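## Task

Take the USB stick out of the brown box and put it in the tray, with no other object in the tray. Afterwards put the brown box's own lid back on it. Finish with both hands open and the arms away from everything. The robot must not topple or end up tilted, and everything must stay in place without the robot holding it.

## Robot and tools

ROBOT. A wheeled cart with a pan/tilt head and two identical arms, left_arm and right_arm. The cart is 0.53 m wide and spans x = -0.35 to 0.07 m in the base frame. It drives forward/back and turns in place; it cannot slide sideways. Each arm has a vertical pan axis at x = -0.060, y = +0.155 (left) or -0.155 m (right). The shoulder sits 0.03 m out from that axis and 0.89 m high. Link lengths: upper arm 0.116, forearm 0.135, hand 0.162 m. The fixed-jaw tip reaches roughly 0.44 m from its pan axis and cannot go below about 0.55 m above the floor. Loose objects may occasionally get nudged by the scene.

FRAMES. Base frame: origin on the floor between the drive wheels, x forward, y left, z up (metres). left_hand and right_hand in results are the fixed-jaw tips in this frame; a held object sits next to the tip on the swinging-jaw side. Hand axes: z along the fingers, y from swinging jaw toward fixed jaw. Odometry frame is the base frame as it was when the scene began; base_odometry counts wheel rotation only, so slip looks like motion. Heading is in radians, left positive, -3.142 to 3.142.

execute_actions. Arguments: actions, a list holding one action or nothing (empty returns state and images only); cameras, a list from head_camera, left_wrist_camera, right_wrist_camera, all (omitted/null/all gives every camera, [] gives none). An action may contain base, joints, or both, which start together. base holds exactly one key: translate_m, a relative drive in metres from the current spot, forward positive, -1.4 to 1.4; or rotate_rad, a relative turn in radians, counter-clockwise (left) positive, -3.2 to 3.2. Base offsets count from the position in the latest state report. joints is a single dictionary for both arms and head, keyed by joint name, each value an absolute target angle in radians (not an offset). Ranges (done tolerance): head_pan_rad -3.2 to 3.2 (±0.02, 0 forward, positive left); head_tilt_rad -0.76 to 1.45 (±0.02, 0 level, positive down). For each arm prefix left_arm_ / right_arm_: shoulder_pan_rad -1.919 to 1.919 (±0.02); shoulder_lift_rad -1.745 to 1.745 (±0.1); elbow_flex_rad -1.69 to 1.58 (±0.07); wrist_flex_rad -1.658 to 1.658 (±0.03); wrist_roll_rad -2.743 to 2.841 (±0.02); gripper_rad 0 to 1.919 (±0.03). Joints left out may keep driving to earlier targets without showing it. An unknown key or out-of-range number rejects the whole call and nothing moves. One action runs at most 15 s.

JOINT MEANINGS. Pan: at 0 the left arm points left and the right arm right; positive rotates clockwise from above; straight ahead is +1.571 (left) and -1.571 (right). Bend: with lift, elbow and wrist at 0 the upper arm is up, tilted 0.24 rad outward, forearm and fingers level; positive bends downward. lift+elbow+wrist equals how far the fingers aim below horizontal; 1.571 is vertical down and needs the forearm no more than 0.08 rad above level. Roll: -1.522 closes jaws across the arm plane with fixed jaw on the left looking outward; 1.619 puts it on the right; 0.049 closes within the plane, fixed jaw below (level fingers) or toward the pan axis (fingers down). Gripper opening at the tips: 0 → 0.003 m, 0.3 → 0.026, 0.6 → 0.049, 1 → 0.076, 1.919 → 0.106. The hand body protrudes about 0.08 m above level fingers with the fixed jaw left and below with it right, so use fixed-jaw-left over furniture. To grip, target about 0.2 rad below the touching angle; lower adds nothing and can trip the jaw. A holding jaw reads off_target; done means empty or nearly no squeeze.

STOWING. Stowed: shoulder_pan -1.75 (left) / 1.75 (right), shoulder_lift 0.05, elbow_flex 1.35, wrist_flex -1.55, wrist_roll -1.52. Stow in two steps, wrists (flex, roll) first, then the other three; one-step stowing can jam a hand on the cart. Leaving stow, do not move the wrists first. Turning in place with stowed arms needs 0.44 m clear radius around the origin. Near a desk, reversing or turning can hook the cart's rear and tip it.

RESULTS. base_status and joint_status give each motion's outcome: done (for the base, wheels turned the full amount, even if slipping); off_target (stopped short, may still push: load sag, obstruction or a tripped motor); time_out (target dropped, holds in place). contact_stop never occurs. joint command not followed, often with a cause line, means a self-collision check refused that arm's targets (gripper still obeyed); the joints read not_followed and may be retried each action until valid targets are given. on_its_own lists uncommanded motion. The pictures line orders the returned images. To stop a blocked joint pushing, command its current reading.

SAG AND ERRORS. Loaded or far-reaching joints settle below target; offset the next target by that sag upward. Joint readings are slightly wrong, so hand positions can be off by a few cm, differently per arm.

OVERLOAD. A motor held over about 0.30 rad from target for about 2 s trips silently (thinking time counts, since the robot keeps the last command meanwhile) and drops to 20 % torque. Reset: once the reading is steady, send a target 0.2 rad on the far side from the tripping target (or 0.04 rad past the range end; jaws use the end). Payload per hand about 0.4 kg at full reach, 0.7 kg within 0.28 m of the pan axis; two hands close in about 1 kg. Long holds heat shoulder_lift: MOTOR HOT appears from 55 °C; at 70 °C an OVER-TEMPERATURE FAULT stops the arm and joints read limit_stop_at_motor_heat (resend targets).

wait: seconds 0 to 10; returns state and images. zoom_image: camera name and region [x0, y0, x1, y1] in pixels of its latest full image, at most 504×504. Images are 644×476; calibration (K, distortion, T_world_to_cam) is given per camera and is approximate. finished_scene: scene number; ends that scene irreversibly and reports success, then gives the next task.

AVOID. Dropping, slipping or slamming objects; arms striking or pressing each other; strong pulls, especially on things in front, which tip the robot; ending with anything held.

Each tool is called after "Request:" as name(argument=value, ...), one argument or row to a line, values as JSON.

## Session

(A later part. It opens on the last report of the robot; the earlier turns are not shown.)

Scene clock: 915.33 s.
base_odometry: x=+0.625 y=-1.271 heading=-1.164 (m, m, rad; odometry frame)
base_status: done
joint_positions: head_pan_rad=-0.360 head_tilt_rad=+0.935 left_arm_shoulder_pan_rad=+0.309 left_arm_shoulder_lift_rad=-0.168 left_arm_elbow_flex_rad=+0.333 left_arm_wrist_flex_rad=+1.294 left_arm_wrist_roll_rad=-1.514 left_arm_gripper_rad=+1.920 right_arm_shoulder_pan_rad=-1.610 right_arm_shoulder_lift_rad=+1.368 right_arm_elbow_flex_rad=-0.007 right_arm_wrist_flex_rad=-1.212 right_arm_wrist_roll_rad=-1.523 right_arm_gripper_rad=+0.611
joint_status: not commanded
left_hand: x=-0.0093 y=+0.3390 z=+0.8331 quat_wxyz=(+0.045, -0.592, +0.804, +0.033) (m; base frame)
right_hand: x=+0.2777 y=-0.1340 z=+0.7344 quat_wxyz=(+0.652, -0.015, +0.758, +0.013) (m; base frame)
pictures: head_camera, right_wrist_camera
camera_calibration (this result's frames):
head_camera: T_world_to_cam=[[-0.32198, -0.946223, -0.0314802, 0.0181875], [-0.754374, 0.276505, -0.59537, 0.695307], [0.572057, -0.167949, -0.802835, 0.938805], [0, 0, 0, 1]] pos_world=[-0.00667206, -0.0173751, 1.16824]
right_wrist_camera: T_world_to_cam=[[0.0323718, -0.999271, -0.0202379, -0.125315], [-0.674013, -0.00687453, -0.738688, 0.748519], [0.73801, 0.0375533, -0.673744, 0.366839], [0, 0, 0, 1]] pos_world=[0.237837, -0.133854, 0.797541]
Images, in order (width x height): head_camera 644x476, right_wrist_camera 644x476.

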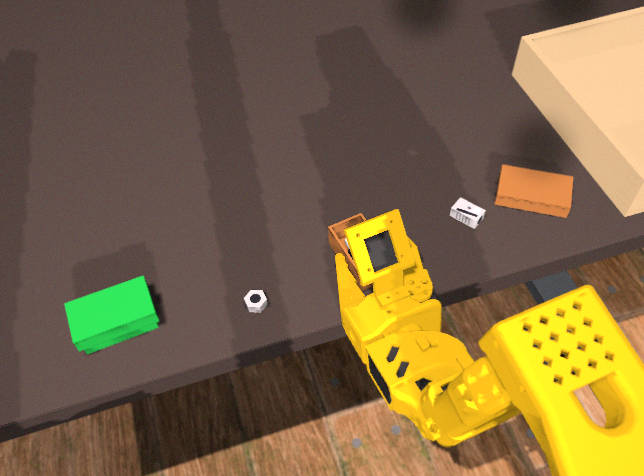

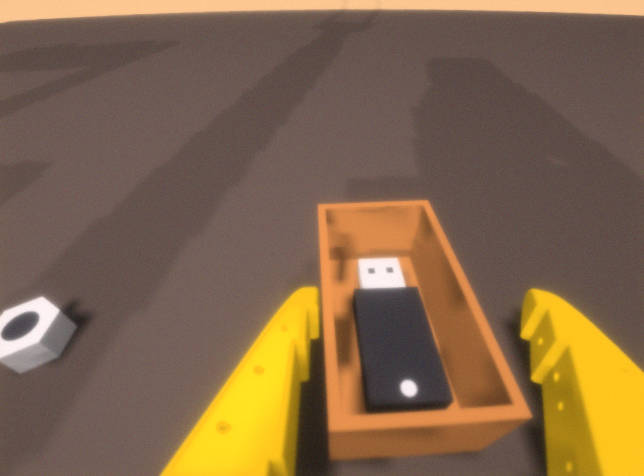

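Request:
execute_actions(
  actions=[
    {"joints": {"right_arm_gripper_rad": 0.3}},
  ],
  cameras=["right_wrist_camera"],
)

Scene clock: 922.17 s.
base_odometry: x=+0.625 y=-1.271 heading=-1.164 (m, m, rad; odometry frame)
base_status: not commanded
joint_positions: head_pan_rad=-0.360 head_tilt_rad=+0.935 left_arm_shoulder_pan_rad=+0.309 left_arm_shoulder_lift_rad=-0.168 left_arm_elbow_flex_rad=+0.333 left_arm_wrist_flex_rad=+1.294 left_arm_wrist_roll_rad=-1.514 left_arm_gripper_rad=+1.920 right_arm_shoulder_pan_rad=-1.608 right_arm_shoulder_lift_rad=+1.368 right_arm_elbow_flex_rad=-0.007 right_arm_wrist_flex_rad=-1.212 right_arm_wrist_roll_rad=-1.523 right_arm_gripper_rad=+0.382
joint_status: right_arm_gripper_rad off_target (ended at +0.382, target +0.300)
left_hand: x=-0.0093 y=+0.3390 z=+0.8331 quat_wxyz=(+0.045, -0.592, +0.804, +0.033) (m; base frame)
right_hand: x=+0.2777 y=-0.1346 z=+0.7344 quat_wxyz=(+0.652, -0.014, +0.758, +0.012) (m; base frame)
pictures: right_wrist_camera
camera_calibration (this result's frames):
right_wrist_camera: T_world_to_cam=[[0.0308389, -0.999319, -0.0202379, -0.125414], [-0.674022, -0.0058406, -0.738688, 0.748679], [0.738067, 0.0364211, -0.673744, 0.366667], [0, 0, 0, 1]] pos_world=[0.237869, -0.134311, 0.797541]
Images, in order (width x height): right_wrist_camera 644x476.

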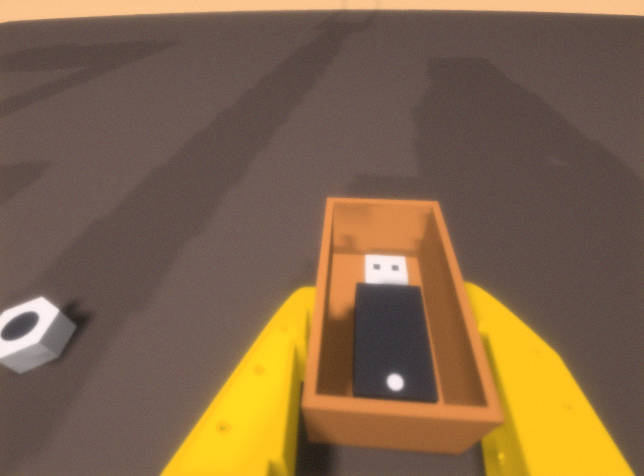

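Request:
execute_actions(
  actions=[],
)

Scene clock: 946.83 s.
base_odometry: x=+0.625 y=-1.271 heading=-1.164 (m, m, rad; odometry frame)
base_status: not commanded
joint_positions: head_pan_rad=-0.360 head_tilt_rad=+0.935 left_arm_shoulder_pan_rad=+0.309 left_arm_shoulder_lift_rad=-0.168 left_arm_elbow_flex_rad=+0.333 left_arm_wrist_flex_rad=+1.294 left_arm_wrist_roll_rad=-1.514 left_arm_gripper_rad=+1.920 right_arm_shoulder_pan_rad=-1.608 right_arm_shoulder_lift_rad=+1.368 right_arm_elbow_flex_rad=-0.007 right_arm_wrist_flex_rad=-1.212 right_arm_wrist_roll_rad=-1.523 right_arm_gripper_rad=+0.382
joint_status: right_arm_gripper_rad off_target (ended at +0.382, target +0.300)
left_hand: x=-0.0093 y=+0.3390 z=+0.8331 quat_wxyz=(+0.045, -0.592, +0.804, +0.033) (m; base frame)
right_hand: x=+0.2777 y=-0.1346 z=+0.7344 quat_wxyz=(+0.652, -0.014, +0.758, +0.012) (m; base frame)
pictures: head_camera, left_wrist_camera, right_wrist_camera
camera_calibration (this result's frames):
head_camera: T_world_to_cam=[[-0.32198, -0.946223, -0.0314802, 0.0181875], [-0.754374, 0.276505, -0.59537, 0.695307], [0.572057, -0.167949, -0.802835, 0.938805], [0, 0, 0, 1]] pos_world=[-0.00667207, -0.0173751, 1.16824]
left_wrist_camera: T_world_to_cam=[[0.967751, -0.251782, 0.00798837, 0.0820905], [-0.232904, -0.882209, 0.409223, -0.0183137], [-0.0959876, -0.397886, -0.9124, 0.960122], [0, 0, 0, 1]] pos_world=[0.00845128, 0.386532, 0.882853]
right_wrist_camera: T_world_to_cam=[[0.0308389, -0.999319, -0.0202379, -0.125414], [-0.674022, -0.0058406, -0.738688, 0.748679], [0.738067, 0.0364211, -0.673744, 0.366667], [0, 0, 0, 1]] pos_world=[0.237869, -0.134311, 0.797541]
Images, in order (width x height): head_camera 644x476, left_wrist_camera 644x476, right_wrist_camera 644x476.

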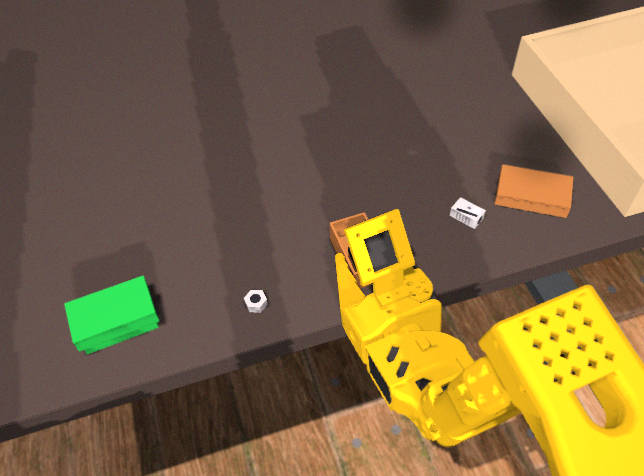

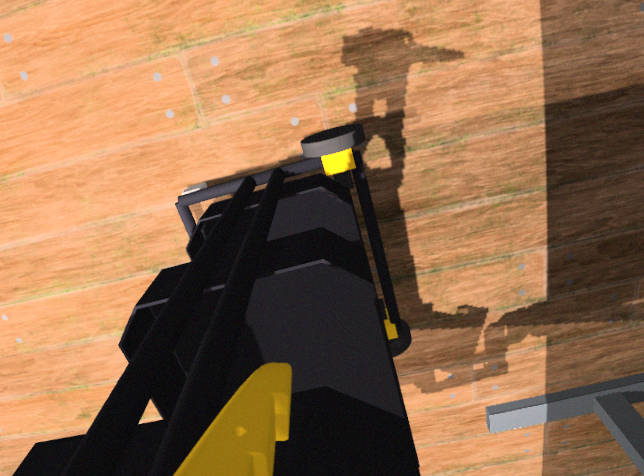

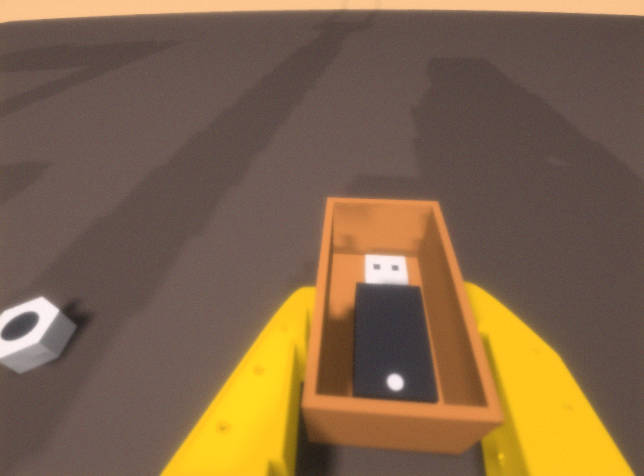

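Request:
execute_actions(
  actions=[
    {"joints": {"right_arm_gripper_rad": 0.21, "right_arm_shoulder_lift_rad": 1.22}},
  ],
  cameras=["head_camera", "right_wrist_camera"],
)

Scene clock: 1057.97 s.
base_odometry: x=+0.625 y=-1.271 heading=-1.164 (m, m, rad; odometry frame)
base_status: not commanded
joint_positions: head_pan_rad=-0.360 head_tilt_rad=+0.935 left_arm_shoulder_pan_rad=+0.309 left_arm_shoulder_lift_rad=-0.168 left_arm_elbow_flex_rad=+0.333 left_arm_wrist_flex_rad=+1.294 left_arm_wrist_roll_rad=-1.514 left_arm_gripper_rad=+1.920 right_arm_shoulder_pan_rad=-1.608 right_arm_shoulder_lift_rad=+1.274 right_arm_elbow_flex_rad=-0.007 right_arm_wrist_flex_rad=-1.212 right_arm_wrist_roll_rad=-1.523 right_arm_gripper_rad=+0.375
joint_status: right_arm_gripper_rad off_target (ended at +0.375, target +0.210); the others done
left_hand: x=-0.0093 y=+0.3390 z=+0.8331 quat_wxyz=(+0.045, -0.592, +0.804, +0.033) (m; base frame)
right_hand: x=+0.2913 y=-0.1340 z=+0.7639 quat_wxyz=(+0.687, -0.013, +0.726, +0.013) (m; base frame)
pictures: head_camera, right_wrist_camera
camera_calibration (this result's frames):
head_camera: T_world_to_cam=[[-0.32198, -0.946223, -0.0314802, 0.0181875], [-0.754374, 0.276505, -0.59537, 0.695307], [0.572057, -0.167949, -0.802835, 0.938805], [0, 0, 0, 1]] pos_world=[-0.00667206, -0.0173751, 1.16824]
right_wrist_camera: T_world_to_cam=[[0.0327582, -0.999247, -0.0207826, -0.12486], [-0.602105, -0.0031332, -0.79841, 0.804618], [0.797744, 0.0386678, -0.601755, 0.304422], [0, 0, 0, 1]] pos_world=[0.245704, -0.134016, 0.823008]
Images, in order (width x height): head_camera 644x476, right_wrist_camera 644x476.

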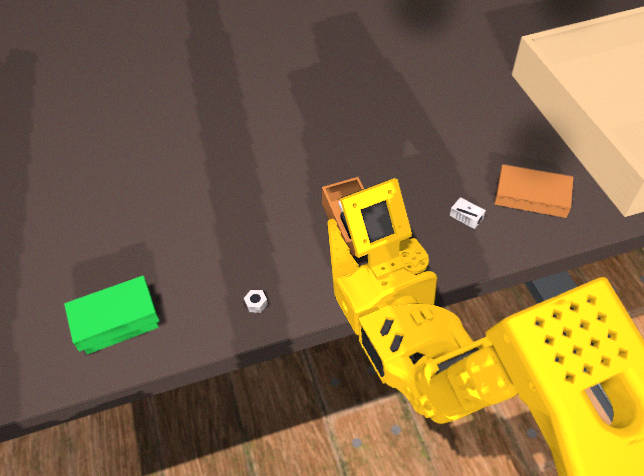

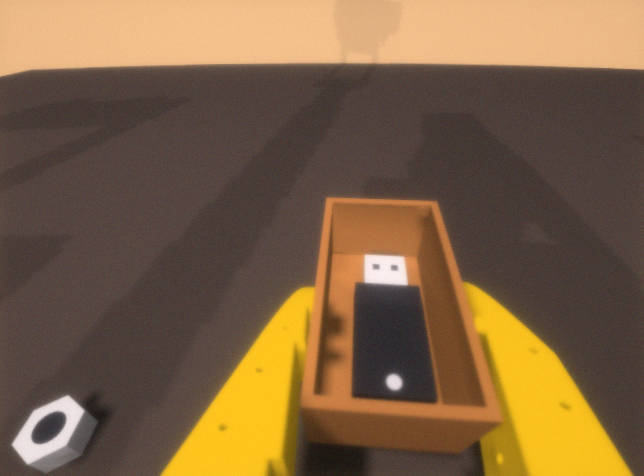

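Request:
execute_actions(
  actions=[
    {"base": {"translate_m": 0.137}, "joints": {"right_arm_shoulder_pan_rad": -1.85, "right_arm_shoulder_lift_rad": 0.63, "right_arm_elbow_flex_rad": -0.375, "right_arm_wrist_flex_rad": 1.30, "head_pan_rad": -0.45, "head_tilt_rad": 1.1}},
  ],
  cameras=["head_camera", "right_wrist_camera"],
)

Scene clock: 1066.40 s.
base_odometry: x=+0.679 y=-1.397 heading=-1.164 (m, m, rad; odometry frame)
base_status: done
joint_positions: head_pan_rad=-0.440 head_tilt_rad=+1.095 left_arm_shoulder_pan_rad=+0.309 left_arm_shoulder_lift_rad=-0.168 left_arm_elbow_flex_rad=+0.333 left_arm_wrist_flex_rad=+1.294 left_arm_wrist_roll_rad=-1.514 left_arm_gripper_rad=+1.920 right_arm_shoulder_pan_rad=-1.845 right_arm_shoulder_lift_rad=+0.682 right_arm_elbow_flex_rad=-0.345 right_arm_wrist_flex_rad=+1.295 right_arm_wrist_roll_rad=-1.523 right_arm_gripper_rad=+0.375
joint_status: all done
left_hand: x=-0.0093 y=+0.3390 z=+0.8331 quat_wxyz=(+0.045, -0.592, +0.804, +0.033) (m; base frame)
right_hand: x=+0.1709 y=-0.0821 z=+0.7637 quat_wxyz=(-0.030, -0.136, +0.990, -0.004) (m; base frame)
pictures: head_camera, right_wrist_camera
camera_calibration (this result's frames):
head_camera: T_world_to_cam=[[-0.401663, -0.915073, -0.0361628, 0.0198321], [-0.806516, 0.372167, -0.459372, 0.536323], [0.433818, -0.155347, -0.887508, 1.02977], [0, 0, 0, 1]] pos_world=[-0.00621101, -0.0214832, 1.16101]
right_wrist_camera: T_world_to_cam=[[0.25041, -0.968127, 0.00498376, -0.123343], [-0.770366, -0.196136, 0.606685, -0.32796], [-0.58637, -0.15576, -0.794927, 0.766504], [0, 0, 0, 1]] pos_world=[0.227692, -0.0643461, 0.808898]
Images, in order (width x height): head_camera 644x476, right_wrist_camera 644x476.

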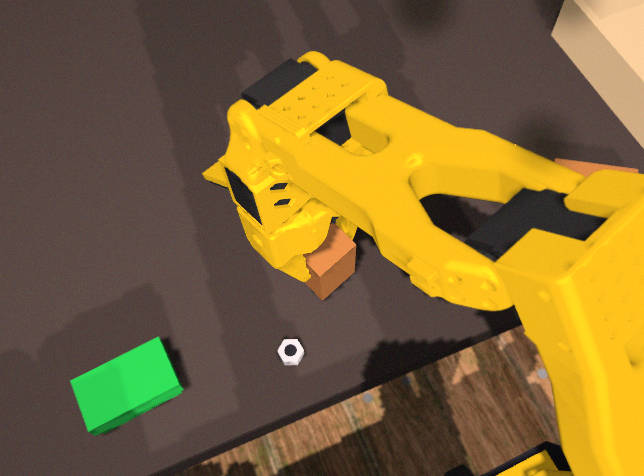

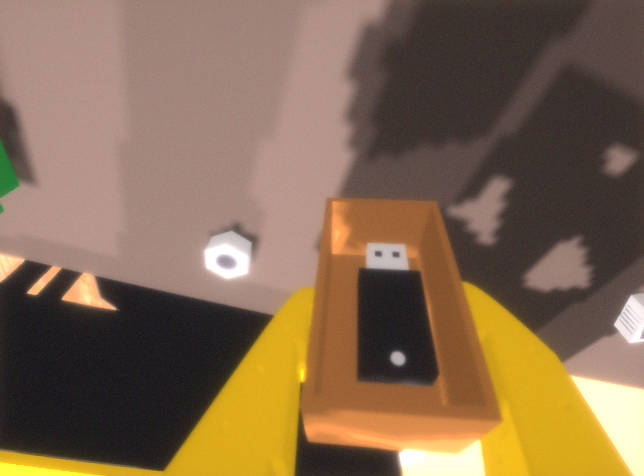

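Request:
zoom_image(
  camera="head_camera",
  region=[240, 200, 400, 380],
)

Region (240, 200, 400, 380) of head_camera's 644x476 image, scaled by 2.800.

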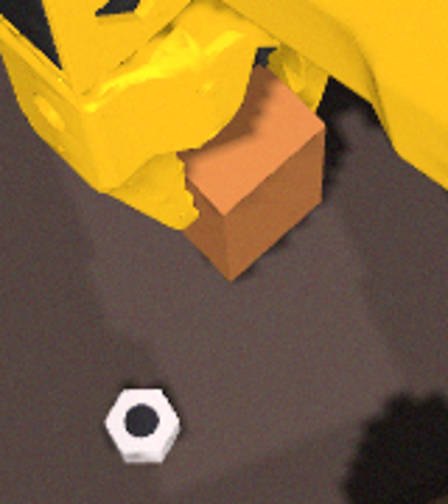

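Request:
execute_actions(
  actions=[
    {"joints": {"right_arm_shoulder_lift_rad": 0.70, "right_arm_wrist_flex_rad": 1.50}},
  ],
  cameras=["head_camera", "right_wrist_camera"],
)

Scene clock: 1090.20 s.
base_odometry: x=+0.679 y=-1.397 heading=-1.164 (m, m, rad; odometry frame)
base_status: not commanded
joint_positions: head_pan_rad=-0.440 head_tilt_rad=+1.095 left_arm_shoulder_pan_rad=+0.309 left_arm_shoulder_lift_rad=-0.168 left_arm_elbow_flex_rad=+0.333 left_arm_wrist_flex_rad=+1.294 left_arm_wrist_roll_rad=-1.514 left_arm_gripper_rad=+1.920 right_arm_shoulder_pan_rad=-1.845 right_arm_shoulder_lift_rad=+0.718 right_arm_elbow_flex_rad=-0.348 right_arm_wrist_flex_rad=+1.492 right_arm_wrist_roll_rad=-1.523 right_arm_gripper_rad=+0.374
joint_status: all done
left_hand: x=-0.0093 y=+0.3390 z=+0.8331 quat_wxyz=(+0.045, -0.592, +0.804, +0.033) (m; base frame)
right_hand: x=+0.1370 y=-0.0916 z=+0.7628 quat_wxyz=(-0.144, -0.135, +0.980, -0.020) (m; base frame)
pictures: head_camera, right_wrist_camera
camera_calibration (this result's frames):
head_camera: T_world_to_cam=[[-0.401663, -0.915073, -0.0361628, 0.0198321], [-0.806517, 0.372167, -0.459372, 0.536323], [0.433817, -0.155347, -0.887508, 1.02977], [0, 0, 0, 1]] pos_world=[-0.006211, -0.0214832, 1.16101]
right_wrist_camera: T_world_to_cam=[[0.252031, -0.967672, 0.00958545, -0.12776], [-0.616991, -0.153049, 0.771945, -0.498517], [-0.745522, -0.200468, -0.635618, 0.640589], [0, 0, 0, 1]] pos_world=[0.202192, -0.0715095, 0.793222]
Images, in order (width x height): head_camera 644x476, right_wrist_camera 644x476.

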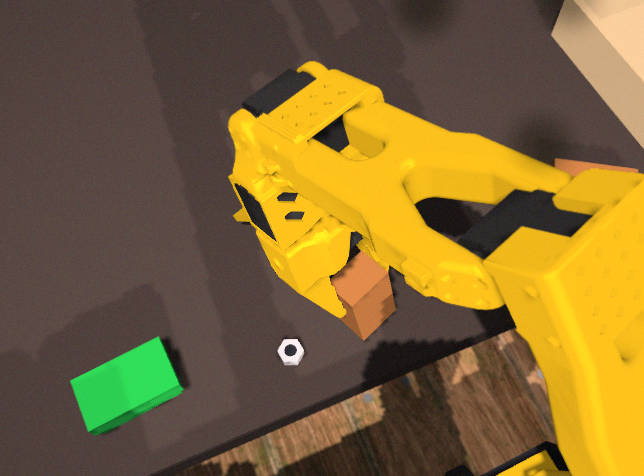

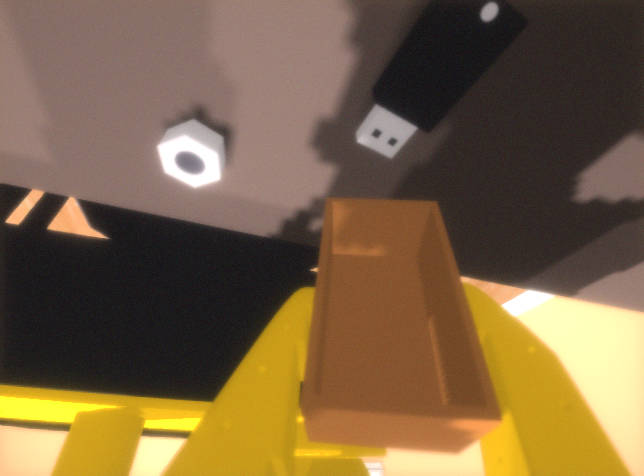

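Request:
execute_actions(
  actions=[
    {"base": {"translate_m": -0.137}, "joints": {"right_arm_shoulder_pan_rad": -1.545, "right_arm_shoulder_lift_rad": 0.48, "right_arm_wrist_flex_rad": -0.55, "head_pan_rad": -0.36, "head_tilt_rad": 0.93}},
  ],
  cameras=["head_camera"],
)

Request:
execute_actions(
  actions=[
    {"joints": {"right_arm_shoulder_lift_rad": 1.27, "right_arm_elbow_flex_rad": -0.009, "right_arm_wrist_flex_rad": -1.224}},
  ],
  cameras=["head_camera", "right_wrist_camera"],
)

Scene clock: 1138.67 s.
base_odometry: x=+0.625 y=-1.271 heading=-1.164 (m, m, rad; odometry frame)
base_status: done
joint_positions: head_pan_rad=-0.370 head_tilt_rad=+0.945 left_arm_shoulder_pan_rad=+0.309 left_arm_shoulder_lift_rad=-0.168 left_arm_elbow_flex_rad=+0.333 left_arm_wrist_flex_rad=+1.294 left_arm_wrist_roll_rad=-1.514 left_arm_gripper_rad=+1.920 right_arm_shoulder_pan_rad=-1.552 right_arm_shoulder_lift_rad=+0.533 right_arm_elbow_flex_rad=-0.348 right_arm_wrist_flex_rad=-0.537 right_arm_wrist_roll_rad=-1.523 right_arm_gripper_rad=+0.374
joint_status: all done
left_hand: x=-0.0093 y=+0.3390 z=+0.8331 quat_wxyz=(+0.045, -0.592, +0.804, +0.033) (m; base frame)
right_hand: x=+0.3362 y=-0.1549 z=+1.0119 quat_wxyz=(+0.820, +0.006, +0.573, -0.008) (m; base frame)
pictures: head_camera
camera_calibration (this result's frames):
head_camera: T_world_to_cam=[[-0.331824, -0.942805, -0.0317988, 0.0180916], [-0.757086, 0.286266, -0.587259, 0.685845], [0.562774, -0.170792, -0.808774, 0.945204], [0, 0, 0, 1]] pos_world=[-0.00669012, -0.0178437, 1.1678]
Images, in order (width x height): head_camera 644x476.

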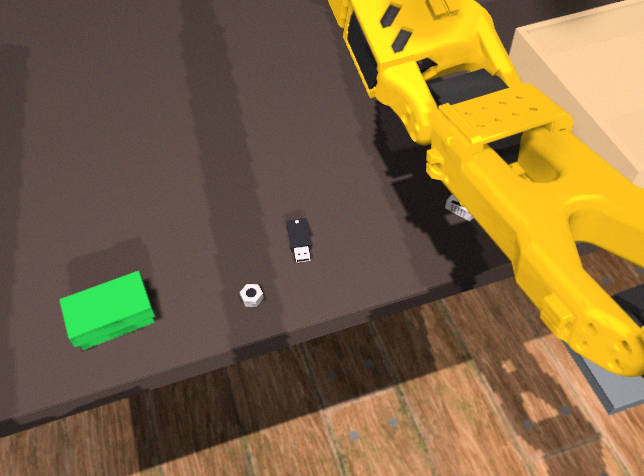

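Scene clock: 1139.97 s.
base_odometry: x=+0.625 y=-1.271 heading=-1.164 (m, m, rad; odometry frame)
base_status: not commanded
joint_positions: head_pan_rad=-0.370 head_tilt_rad=+0.945 left_arm_shoulder_pan_rad=+0.309 left_arm_shoulder_lift_rad=-0.168 left_arm_elbow_flex_rad=+0.333 left_arm_wrist_flex_rad=+1.294 left_arm_wrist_roll_rad=-1.514 left_arm_gripper_rad=+1.920 right_arm_shoulder_pan_rad=-1.552 right_arm_shoulder_lift_rad=+1.290 right_arm_elbow_flex_rad=-0.006 right_arm_wrist_flex_rad=-1.209 right_arm_wrist_roll_rad=-1.523 right_arm_gripper_rad=+0.374
joint_status: all done
left_hand: x=-0.0093 y=+0.3390 z=+0.8331 quat_wxyz=(+0.045, -0.592, +0.804, +0.033) (m; base frame)
right_hand: x=+0.2896 y=-0.1540 z=+0.7581 quat_wxyz=(+0.680, +0.007, +0.733, -0.006) (m; base frame)
pictures: head_camera, right_wrist_camera
camera_calibration (this result's frames):
head_camera: T_world_to_cam=[[-0.331824, -0.942805, -0.0317988, 0.0180916], [-0.757086, 0.286266, -0.587259, 0.685845], [0.562774, -0.170792, -0.808774, 0.945204], [0, 0, 0, 1]] pos_world=[-0.00669012, -0.0178437, 1.1678]
right_wrist_camera: T_world_to_cam=[[-0.0243921, -0.999489, -0.0206816, -0.128388], [-0.617112, 0.0313296, -0.786252, 0.799423], [0.786497, -0.00641544, -0.61756, 0.311376], [0, 0, 0, 1]] pos_world=[0.245306, -0.15137, 0.818186]
Images, in order (width x height): head_camera 644x476, right_wrist_camera 644x476.

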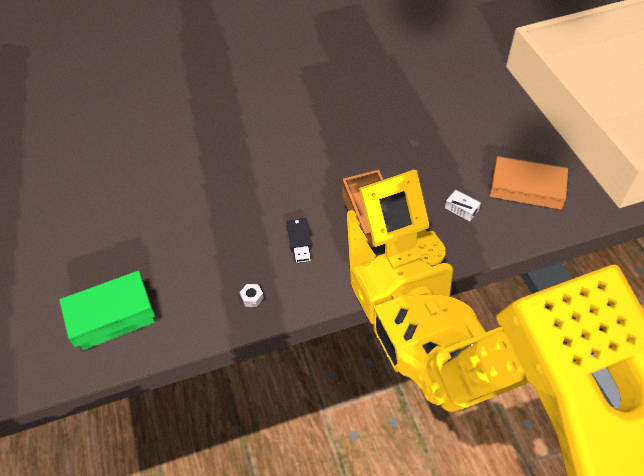

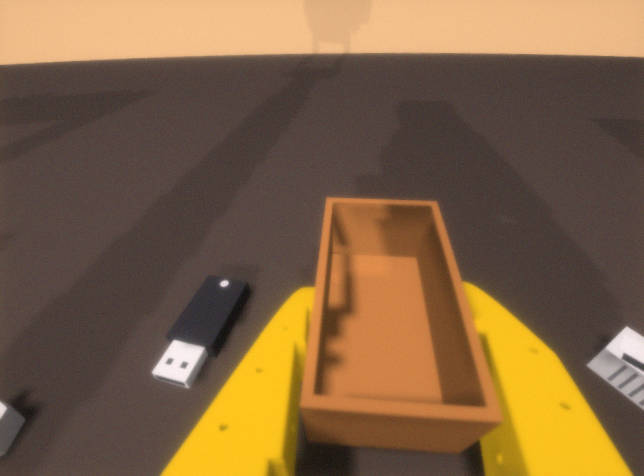

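Request:
execute_actions(
  actions=[
    {"joints": {"right_arm_shoulder_lift_rad": 1.344}},
  ],
  cameras=["head_camera", "right_wrist_camera"],
)

Scene clock: 1144.83 s.
base_odometry: x=+0.625 y=-1.271 heading=-1.164 (m, m, rad; odometry frame)
base_status: not commanded
joint_positions: head_pan_rad=-0.370 head_tilt_rad=+0.945 left_arm_shoulder_pan_rad=+0.309 left_arm_shoulder_lift_rad=-0.168 left_arm_elbow_flex_rad=+0.333 left_arm_wrist_flex_rad=+1.294 left_arm_wrist_roll_rad=-1.514 left_arm_gripper_rad=+1.920 right_arm_shoulder_pan_rad=-1.552 right_arm_shoulder_lift_rad=+1.363 right_arm_elbow_flex_rad=-0.006 right_arm_wrist_flex_rad=-1.210 right_arm_wrist_roll_rad=-1.523 right_arm_gripper_rad=+0.374
joint_status: all done
left_hand: x=-0.0093 y=+0.3390 z=+0.8331 quat_wxyz=(+0.045, -0.592, +0.804, +0.033) (m; base frame)
right_hand: x=+0.2788 y=-0.1538 z=+0.7353 quat_wxyz=(+0.653, +0.007, +0.757, -0.006) (m; base frame)
pictures: head_camera, right_wrist_camera
camera_calibration (this result's frames):
head_camera: T_world_to_cam=[[-0.331824, -0.942805, -0.0317988, 0.0180916], [-0.757085, 0.286266, -0.587259, 0.685845], [0.562774, -0.170792, -0.808774, 0.945204], [0, 0, 0, 1]] pos_world=[-0.00669013, -0.0178437, 1.1678]
right_wrist_camera: T_world_to_cam=[[-0.0258679, -0.99946, -0.0202483, -0.128821], [-0.672135, 0.0323823, -0.739721, 0.75605], [0.739977, -0.00552546, -0.672609, 0.35935], [0, 0, 0, 1]] pos_world=[0.238925, -0.151248, 0.79836]
Images, in order (width x height): head_camera 644x476, right_wrist_camera 644x476.

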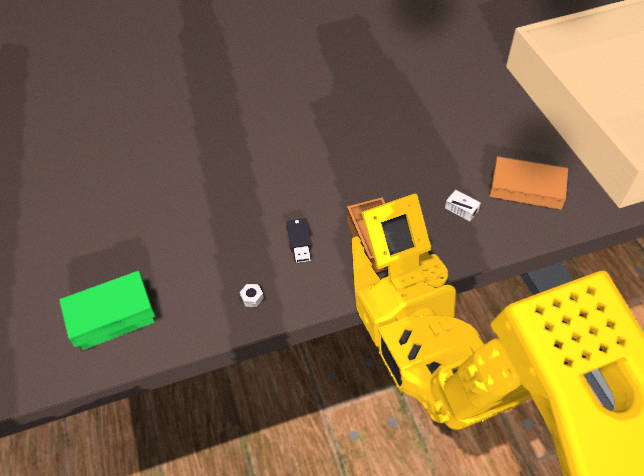

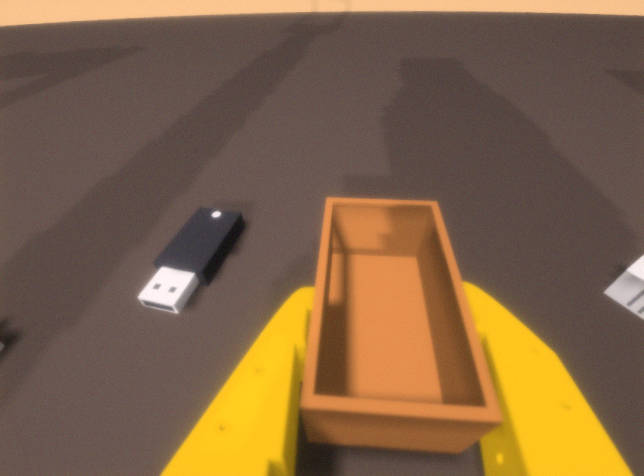

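Request:
execute_actions(
  actions=[
    {"joints": {"right_arm_gripper_rad": 0.58}},
  ],
  cameras=["head_camera", "right_wrist_camera"],
)

Request:
zoom_image(
  camera="right_wrist_camera",
  region=[120, 190, 280, 330],
)

Scene clock: 1158.47 s.
base_odometry: x=+0.625 y=-1.271 heading=-1.164 (m, m, rad; odometry frame)
base_status: not commanded
joint_positions: head_pan_rad=-0.370 head_tilt_rad=+0.945 left_arm_shoulder_pan_rad=+0.309 left_arm_shoulder_lift_rad=-0.168 left_arm_elbow_flex_rad=+0.333 left_arm_wrist_flex_rad=+1.294 left_arm_wrist_roll_rad=-1.514 left_arm_gripper_rad=+1.920 right_arm_shoulder_pan_rad=-1.552 right_arm_shoulder_lift_rad=+1.363 right_arm_elbow_flex_rad=-0.006 right_arm_wrist_flex_rad=-1.210 right_arm_wrist_roll_rad=-1.523 right_arm_gripper_rad=+0.569
joint_status: all done
left_hand: x=-0.0093 y=+0.3390 z=+0.8331 quat_wxyz=(+0.045, -0.592, +0.804, +0.033) (m; base frame)
right_hand: x=+0.2788 y=-0.1538 z=+0.7353 quat_wxyz=(+0.653, +0.007, +0.757, -0.006) (m; base frame)
pictures: head_camera, right_wrist_camera
camera_calibration (this result's frames):
head_camera: T_world_to_cam=[[-0.331824, -0.942805, -0.0317988, 0.0180916], [-0.757086, 0.286266, -0.587259, 0.685845], [0.562774, -0.170792, -0.808774, 0.945204], [0, 0, 0, 1]] pos_world=[-0.00669012, -0.0178437, 1.1678]
right_wrist_camera: T_world_to_cam=[[-0.0258679, -0.99946, -0.0202483, -0.128821], [-0.672135, 0.0323823, -0.739721, 0.75605], [0.739977, -0.00552546, -0.672609, 0.35935], [0, 0, 0, 1]] pos_world=[0.238925, -0.151248, 0.79836]
Images, in order (width x height): head_camera 644x476, right_wrist_camera 644x476.

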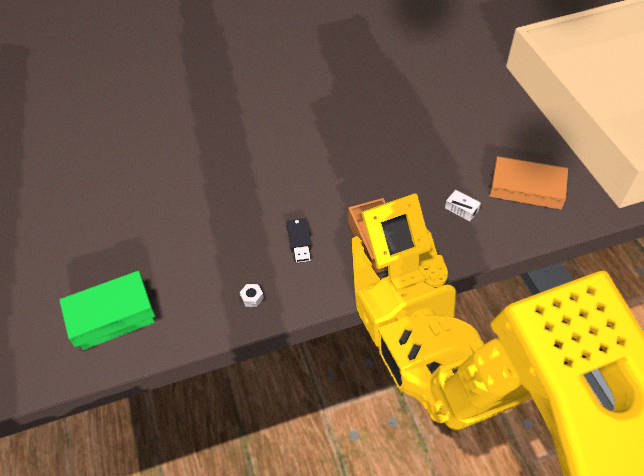

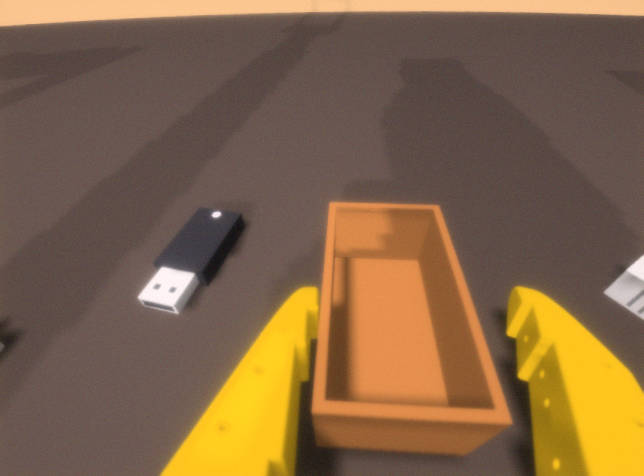

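Region (120, 190, 280, 330) of right_wrist_camera's 644x476 image, scaled by 3.150; it fills the top 441 rows of this view, and the rest is white.

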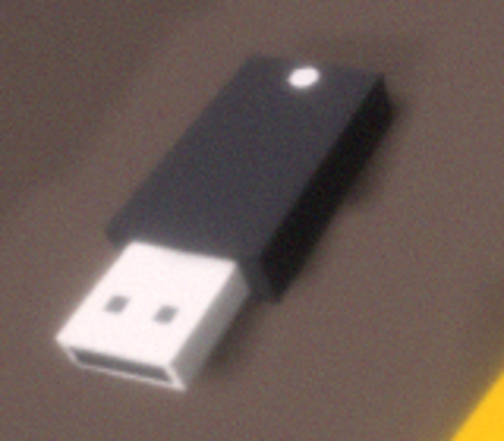

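Request:
execute_actions(
  actions=[
    {"joints": {"right_arm_shoulder_pan_rad": -1.566, "right_arm_shoulder_lift_rad": 1.17, "right_arm_elbow_flex_rad": -0.15}},
  ],
  cameras=["right_wrist_camera"],
)

Request:
execute_actions(
  actions=[
    {"base": {"translate_m": 0.137}, "joints": {"right_arm_shoulder_pan_rad": -1.772, "right_arm_shoulder_lift_rad": 0.665, "right_arm_elbow_flex_rad": -0.36, "right_arm_wrist_flex_rad": 1.195, "right_arm_wrist_roll_rad": -1.976, "right_arm_gripper_rad": 0.42, "head_pan_rad": -0.5, "head_tilt_rad": 1.05}},
  ],
  cameras=["head_camera", "right_wrist_camera"],
)

Scene clock: 1223.20 s.
base_odometry: x=+0.625 y=-1.271 heading=-1.164 (m, m, rad; odometry frame)
base_status: not commanded
joint_positions: head_pan_rad=-0.370 head_tilt_rad=+0.945 left_arm_shoulder_pan_rad=+0.309 left_arm_shoulder_lift_rad=-0.168 left_arm_elbow_flex_rad=+0.333 left_arm_wrist_flex_rad=+1.294 left_arm_wrist_roll_rad=-1.514 left_arm_gripper_rad=+1.920 right_arm_shoulder_pan_rad=-1.559 right_arm_shoulder_lift_rad=+1.224 right_arm_elbow_flex_rad=-0.125 right_arm_wrist_flex_rad=-1.212 right_arm_wrist_roll_rad=-1.523 right_arm_gripper_rad=+0.571
joint_status: all done
left_hand: x=-0.0093 y=+0.3390 z=+0.8331 quat_wxyz=(+0.045, -0.592, +0.804, +0.033) (m; base frame)
right_hand: x=+0.3114 y=-0.1515 z=+0.8062 quat_wxyz=(+0.746, +0.004, +0.666, -0.004) (m; base frame)
pictures: right_wrist_camera
camera_calibration (this result's frames):
right_wrist_camera: T_world_to_cam=[[-0.0127531, -0.999692, -0.021303, -0.127587], [-0.458913, 0.0247801, -0.888136, 0.882429], [0.88839, -0.00155028, -0.459087, 0.165185], [0, 0, 0, 1]] pos_world=[0.256582, -0.149158, 0.856833]
Images, in order (width x height): right_wrist_camera 644x476.

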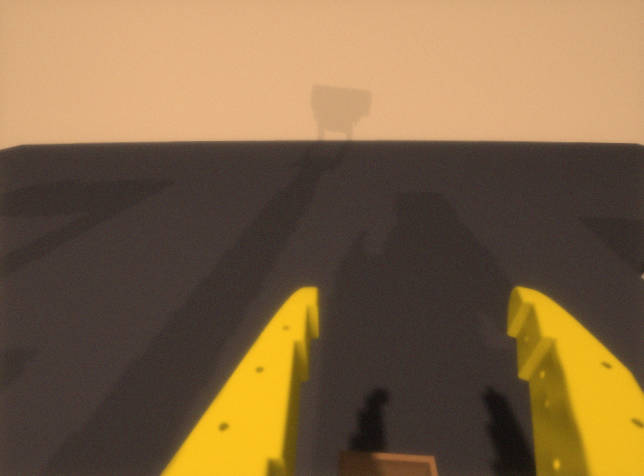

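Scene clock: 1225.53 s.
base_odometry: x=+0.679 y=-1.397 heading=-1.164 (m, m, rad; odometry frame)
base_status: done
joint_positions: head_pan_rad=-0.490 head_tilt_rad=+1.045 left_arm_shoulder_pan_rad=+0.309 left_arm_shoulder_lift_rad=-0.168 left_arm_elbow_flex_rad=+0.333 left_arm_wrist_flex_rad=+1.294 left_arm_wrist_roll_rad=-1.514 left_arm_gripper_rad=+1.920 right_arm_shoulder_pan_rad=-1.766 right_arm_shoulder_lift_rad=+0.718 right_arm_elbow_flex_rad=-0.332 right_arm_wrist_flex_rad=+1.190 right_arm_wrist_roll_rad=-1.966 right_arm_gripper_rad=+0.429
joint_status: all done
left_hand: x=-0.0093 y=+0.3390 z=+0.8331 quat_wxyz=(+0.045, -0.592, +0.804, +0.033) (m; base frame)
right_hand: x=+0.1887 y=-0.0985 z=+0.7540 quat_wxyz=(-0.002, +0.124, +0.992, -0.001) (m; base frame)
pictures: head_camera, right_wrist_camera
camera_calibration (this result's frames):
head_camera: T_world_to_cam=[[-0.445332, -0.894689, -0.0347967, 0.0162073], [-0.765651, 0.400675, -0.503228, 0.588723], [0.464175, -0.197462, -0.863453, 1.00351], [0, 0, 0, 1]] pos_world=[-0.00782862, -0.0232321, 1.16331]
right_wrist_camera: T_world_to_cam=[[-0.265467, -0.964103, 0.00574211, -0.0464677], [-0.79776, 0.223001, 0.560223, -0.230104], [-0.541393, 0.14414, -0.828322, 0.812863], [0, 0, 0, 1]] pos_world=[0.244175, -0.110652, 0.802489]
Images, in order (width x height): head_camera 644x476, right_wrist_camera 644x476.

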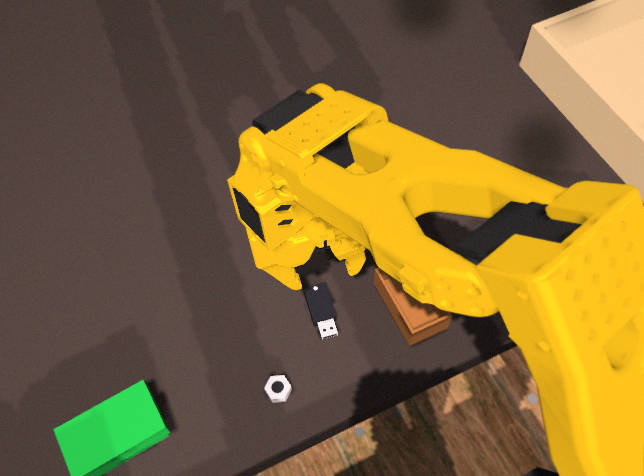

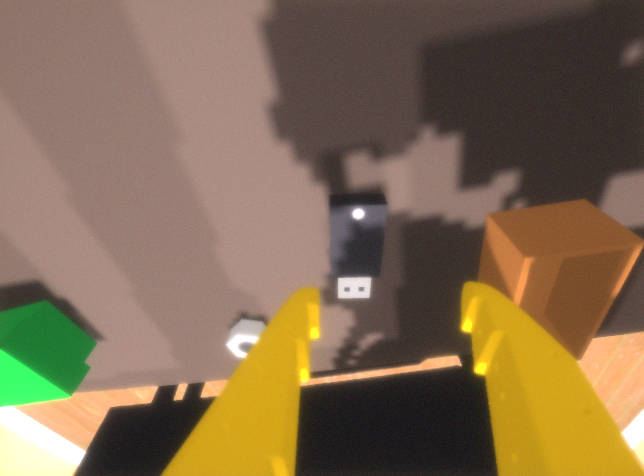

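Request:
execute_actions(
  actions=[
    {"joints": {"right_arm_shoulder_lift_rad": 0.835, "right_arm_elbow_flex_rad": -0.322, "right_arm_wrist_flex_rad": 1.031}},
  ],
  cameras=["head_camera", "right_wrist_camera"],
)

Scene clock: 1237.03 s.
base_odometry: x=+0.679 y=-1.397 heading=-1.164 (m, m, rad; odometry frame)
base_status: not commanded
joint_positions: head_pan_rad=-0.490 head_tilt_rad=+1.045 left_arm_shoulder_pan_rad=+0.309 left_arm_shoulder_lift_rad=-0.168 left_arm_elbow_flex_rad=+0.333 left_arm_wrist_flex_rad=+1.294 left_arm_wrist_roll_rad=-1.514 left_arm_gripper_rad=+1.920 right_arm_shoulder_pan_rad=-1.766 right_arm_shoulder_lift_rad=+0.852 right_arm_elbow_flex_rad=-0.320 right_arm_wrist_flex_rad=+1.038 right_arm_wrist_roll_rad=-1.966 right_arm_gripper_rad=+0.429
joint_status: all done
left_hand: x=-0.0093 y=+0.3390 z=+0.8331 quat_wxyz=(+0.045, -0.592, +0.804, +0.033) (m; base frame)
right_hand: x=+0.1894 y=-0.0984 z=+0.7225 quat_wxyz=(+0.000, +0.124, +0.992, +0.000) (m; base frame)
pictures: head_camera, right_wrist_camera
camera_calibration (this result's frames):
head_camera: T_world_to_cam=[[-0.445332, -0.894689, -0.0347967, 0.0162073], [-0.765651, 0.400675, -0.503228, 0.588723], [0.464175, -0.197462, -0.863453, 1.00351], [0, 0, 0, 1]] pos_world=[-0.00782862, -0.0232322, 1.16331]
right_wrist_camera: T_world_to_cam=[[-0.265489, -0.964107, 0.00368127, -0.0444775], [-0.800281, 0.222502, 0.556815, -0.20903], [-0.537649, 0.144882, -0.830628, 0.788135], [0, 0, 0, 1]] pos_world=[0.244649, -0.110558, 0.771202]
Images, in order (width x height): head_camera 644x476, right_wrist_camera 644x476.

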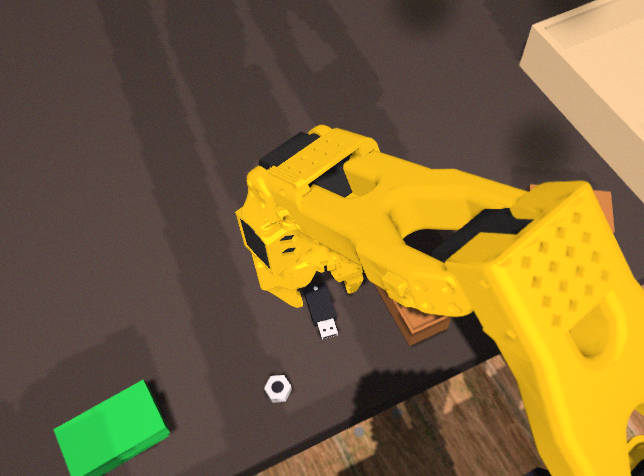

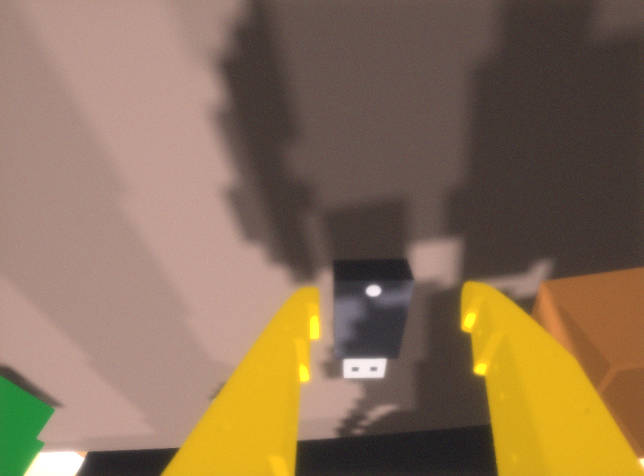

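Request:
execute_actions(
  actions=[
    {"joints": {"right_arm_gripper_rad": 0.04}},
  ],
  cameras=["right_wrist_camera"],
)

Scene clock: 1244.93 s.
base_odometry: x=+0.679 y=-1.397 heading=-1.164 (m, m, rad; odometry frame)
base_status: not commanded
joint_positions: head_pan_rad=-0.490 head_tilt_rad=+1.045 left_arm_shoulder_pan_rad=+0.309 left_arm_shoulder_lift_rad=-0.168 left_arm_elbow_flex_rad=+0.333 left_arm_wrist_flex_rad=+1.294 left_arm_wrist_roll_rad=-1.514 left_arm_gripper_rad=+1.920 right_arm_shoulder_pan_rad=-1.766 right_arm_shoulder_lift_rad=+0.852 right_arm_elbow_flex_rad=-0.320 right_arm_wrist_flex_rad=+1.037 right_arm_wrist_roll_rad=-1.966 right_arm_gripper_rad=+0.196
joint_status: right_arm_gripper_rad off_target (ended at +0.196, target +0.040)
left_hand: x=-0.0093 y=+0.3390 z=+0.8331 quat_wxyz=(+0.045, -0.592, +0.804, +0.033) (m; base frame)
right_hand: x=+0.1896 y=-0.0983 z=+0.7225 quat_wxyz=(+0.001, +0.124, +0.992, +0.000) (m; base frame)
pictures: right_wrist_camera
camera_calibration (this result's frames):
right_wrist_camera: T_world_to_cam=[[-0.265494, -0.964108, 0.0029943, -0.0438701], [-0.801118, 0.222336, 0.555677, -0.207885], [-0.536398, 0.14513, -0.831393, 0.788602], [0, 0, 0, 1]] pos_world=[0.244817, -0.110525, 0.771287]
Images, in order (width x height): right_wrist_camera 644x476.

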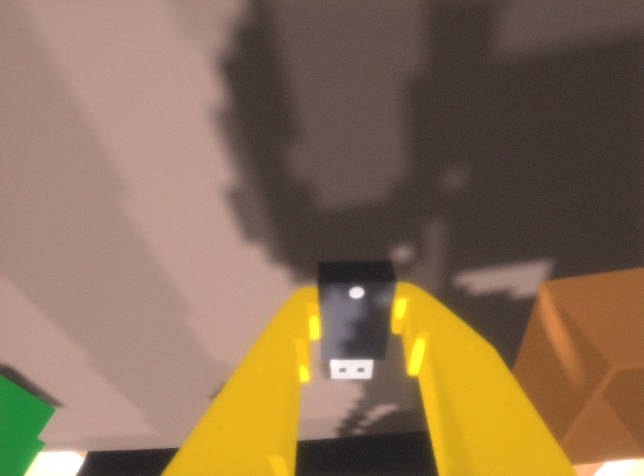

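Request:
execute_actions(
  actions=[
    {"joints": {"right_arm_shoulder_lift_rad": 0.58, "right_arm_wrist_roll_rad": -1.68, "head_pan_rad": -0.85, "head_tilt_rad": 0.88}},
  ],
  cameras=["head_camera", "right_wrist_camera"],
)

Scene clock: 1293.57 s.
base_odometry: x=+0.679 y=-1.397 heading=-1.164 (m, m, rad; odometry frame)
base_status: not commanded
joint_positions: head_pan_rad=-0.840 head_tilt_rad=+0.895 left_arm_shoulder_pan_rad=+0.309 left_arm_shoulder_lift_rad=-0.168 left_arm_elbow_flex_rad=+0.333 left_arm_wrist_flex_rad=+1.294 left_arm_wrist_roll_rad=-1.514 left_arm_gripper_rad=+1.920 right_arm_shoulder_pan_rad=-1.766 right_arm_shoulder_lift_rad=+0.633 right_arm_elbow_flex_rad=-0.319 right_arm_wrist_flex_rad=+1.037 right_arm_wrist_roll_rad=-1.691 right_arm_gripper_rad=+0.196
joint_status: all done
left_hand: x=-0.0093 y=+0.3390 z=+0.8331 quat_wxyz=(+0.045, -0.592, +0.804, +0.033) (m; base frame)
right_hand: x=+0.2186 y=-0.0920 z=+0.7749 quat_wxyz=(+0.108, -0.013, +0.994, +0.020) (m; base frame)
pictures: head_camera, right_wrist_camera
camera_calibration (this result's frames):
head_camera: T_world_to_cam=[[-0.721818, -0.691425, -0.0301842, -0.00209657], [-0.525068, 0.575518, -0.626963, 0.742448], [0.450869, -0.436704, -0.778464, 0.905058], [0, 0, 0, 1]] pos_world=[-0.0197403, -0.0334997, 1.16998]
right_wrist_camera: T_world_to_cam=[[0.00951517, -0.999254, -0.0374394, -0.0622475], [-0.930322, -0.0225736, 0.366048, -0.0626272], [-0.36662, 0.0313477, -0.929843, 0.875533], [0, 0, 0, 1]] pos_world=[0.263317, -0.0910607, 0.834702]
Images, in order (width x height): head_camera 644x476, right_wrist_camera 644x476.

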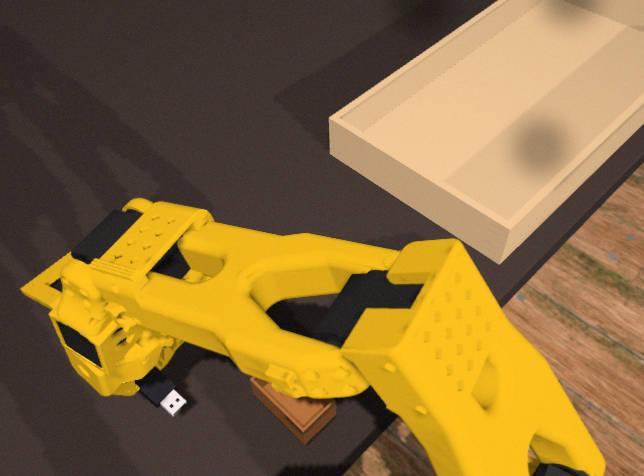

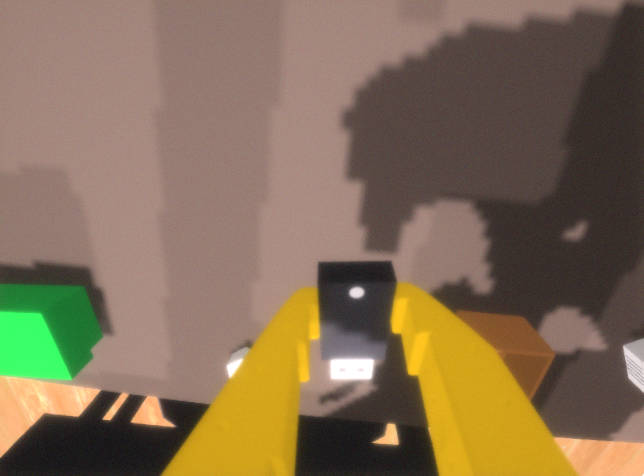

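Request:
zoom_image(
  camera="head_camera",
  region=[320, 60, 644, 290],
)

Region (320, 60, 644, 290) of head_camera's 644x476 image, scaled by 1.556; it fills the top 358 rows of this view, and the rest is white.

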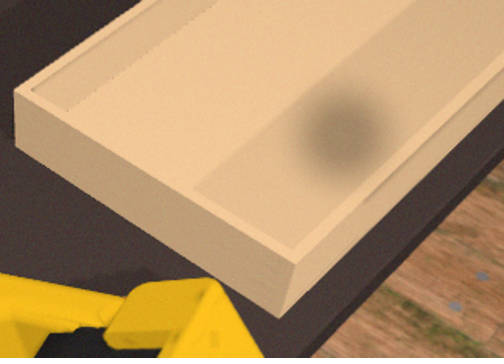

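Request:
execute_actions(
  actions=[
    {"joints": {"right_arm_shoulder_pan_rad": -0.637, "right_arm_shoulder_lift_rad": 0.82, "right_arm_elbow_flex_rad": -0.763, "right_arm_wrist_flex_rad": 0.572, "right_arm_wrist_roll_rad": -0.585, "head_pan_rad": -1.0, "head_tilt_rad": 0.8}},
  ],
  cameras=["head_camera", "right_wrist_camera"],
)

Scene clock: 1415.17 s.
base_odometry: x=+0.679 y=-1.397 heading=-1.164 (m, m, rad; odometry frame)
base_status: not commanded
joint_positions: head_pan_rad=-0.990 head_tilt_rad=+0.815 left_arm_shoulder_pan_rad=+0.309 left_arm_shoulder_lift_rad=-0.168 left_arm_elbow_flex_rad=+0.333 left_arm_wrist_flex_rad=+1.294 left_arm_wrist_roll_rad=-1.514 left_arm_gripper_rad=+1.920 right_arm_shoulder_pan_rad=-0.642 right_arm_shoulder_lift_rad=+0.845 right_arm_elbow_flex_rad=-0.728 right_arm_wrist_flex_rad=+0.584 right_arm_wrist_roll_rad=-0.595 right_arm_gripper_rad=+0.196
joint_status: all done
left_hand: x=-0.0093 y=+0.3390 z=+0.8331 quat_wxyz=(+0.045, -0.592, +0.804, +0.033) (m; base frame)
right_hand: x=+0.1748 y=-0.4617 z=+0.8288 quat_wxyz=(+0.253, +0.001, +0.907, -0.337) (m; base frame)
pictures: head_camera, right_wrist_camera
camera_calibration (this result's frames):
head_camera: T_world_to_cam=[[-0.815772, -0.577722, -0.0274383, -0.00967294], [-0.404239, 0.60345, -0.687342, 0.817624], [0.413651, -0.549623, -0.725815, 0.84271], [0, 0, 0, 1]] pos_world=[-0.0259628, -0.0358105, 1.17337]
right_wrist_camera: T_world_to_cam=[[-0.190892, -0.773521, 0.604339, -0.821905], [-0.976057, 0.214972, -0.0331542, 0.31716], [-0.104271, -0.596198, -0.796037, 0.474619], [0, 0, 0, 1]] pos_world=[0.202159, -0.420975, 0.885039]
Images, in order (width x height): head_camera 644x476, right_wrist_camera 644x476.

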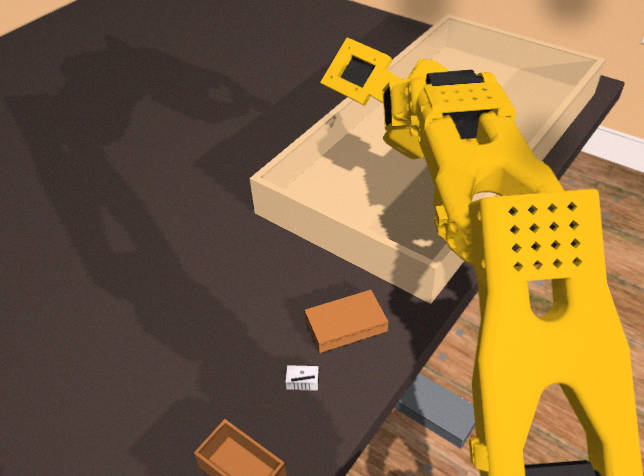

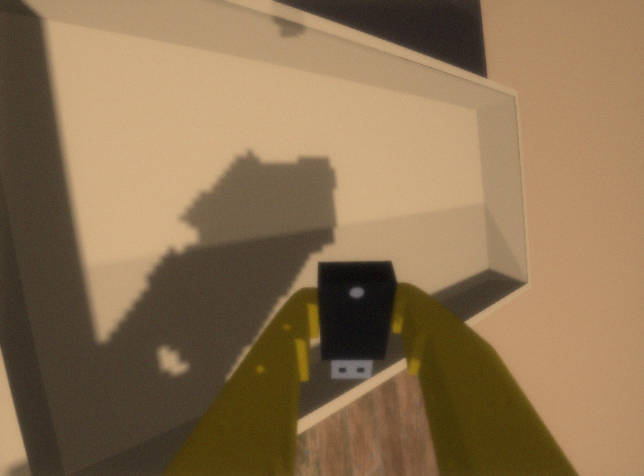

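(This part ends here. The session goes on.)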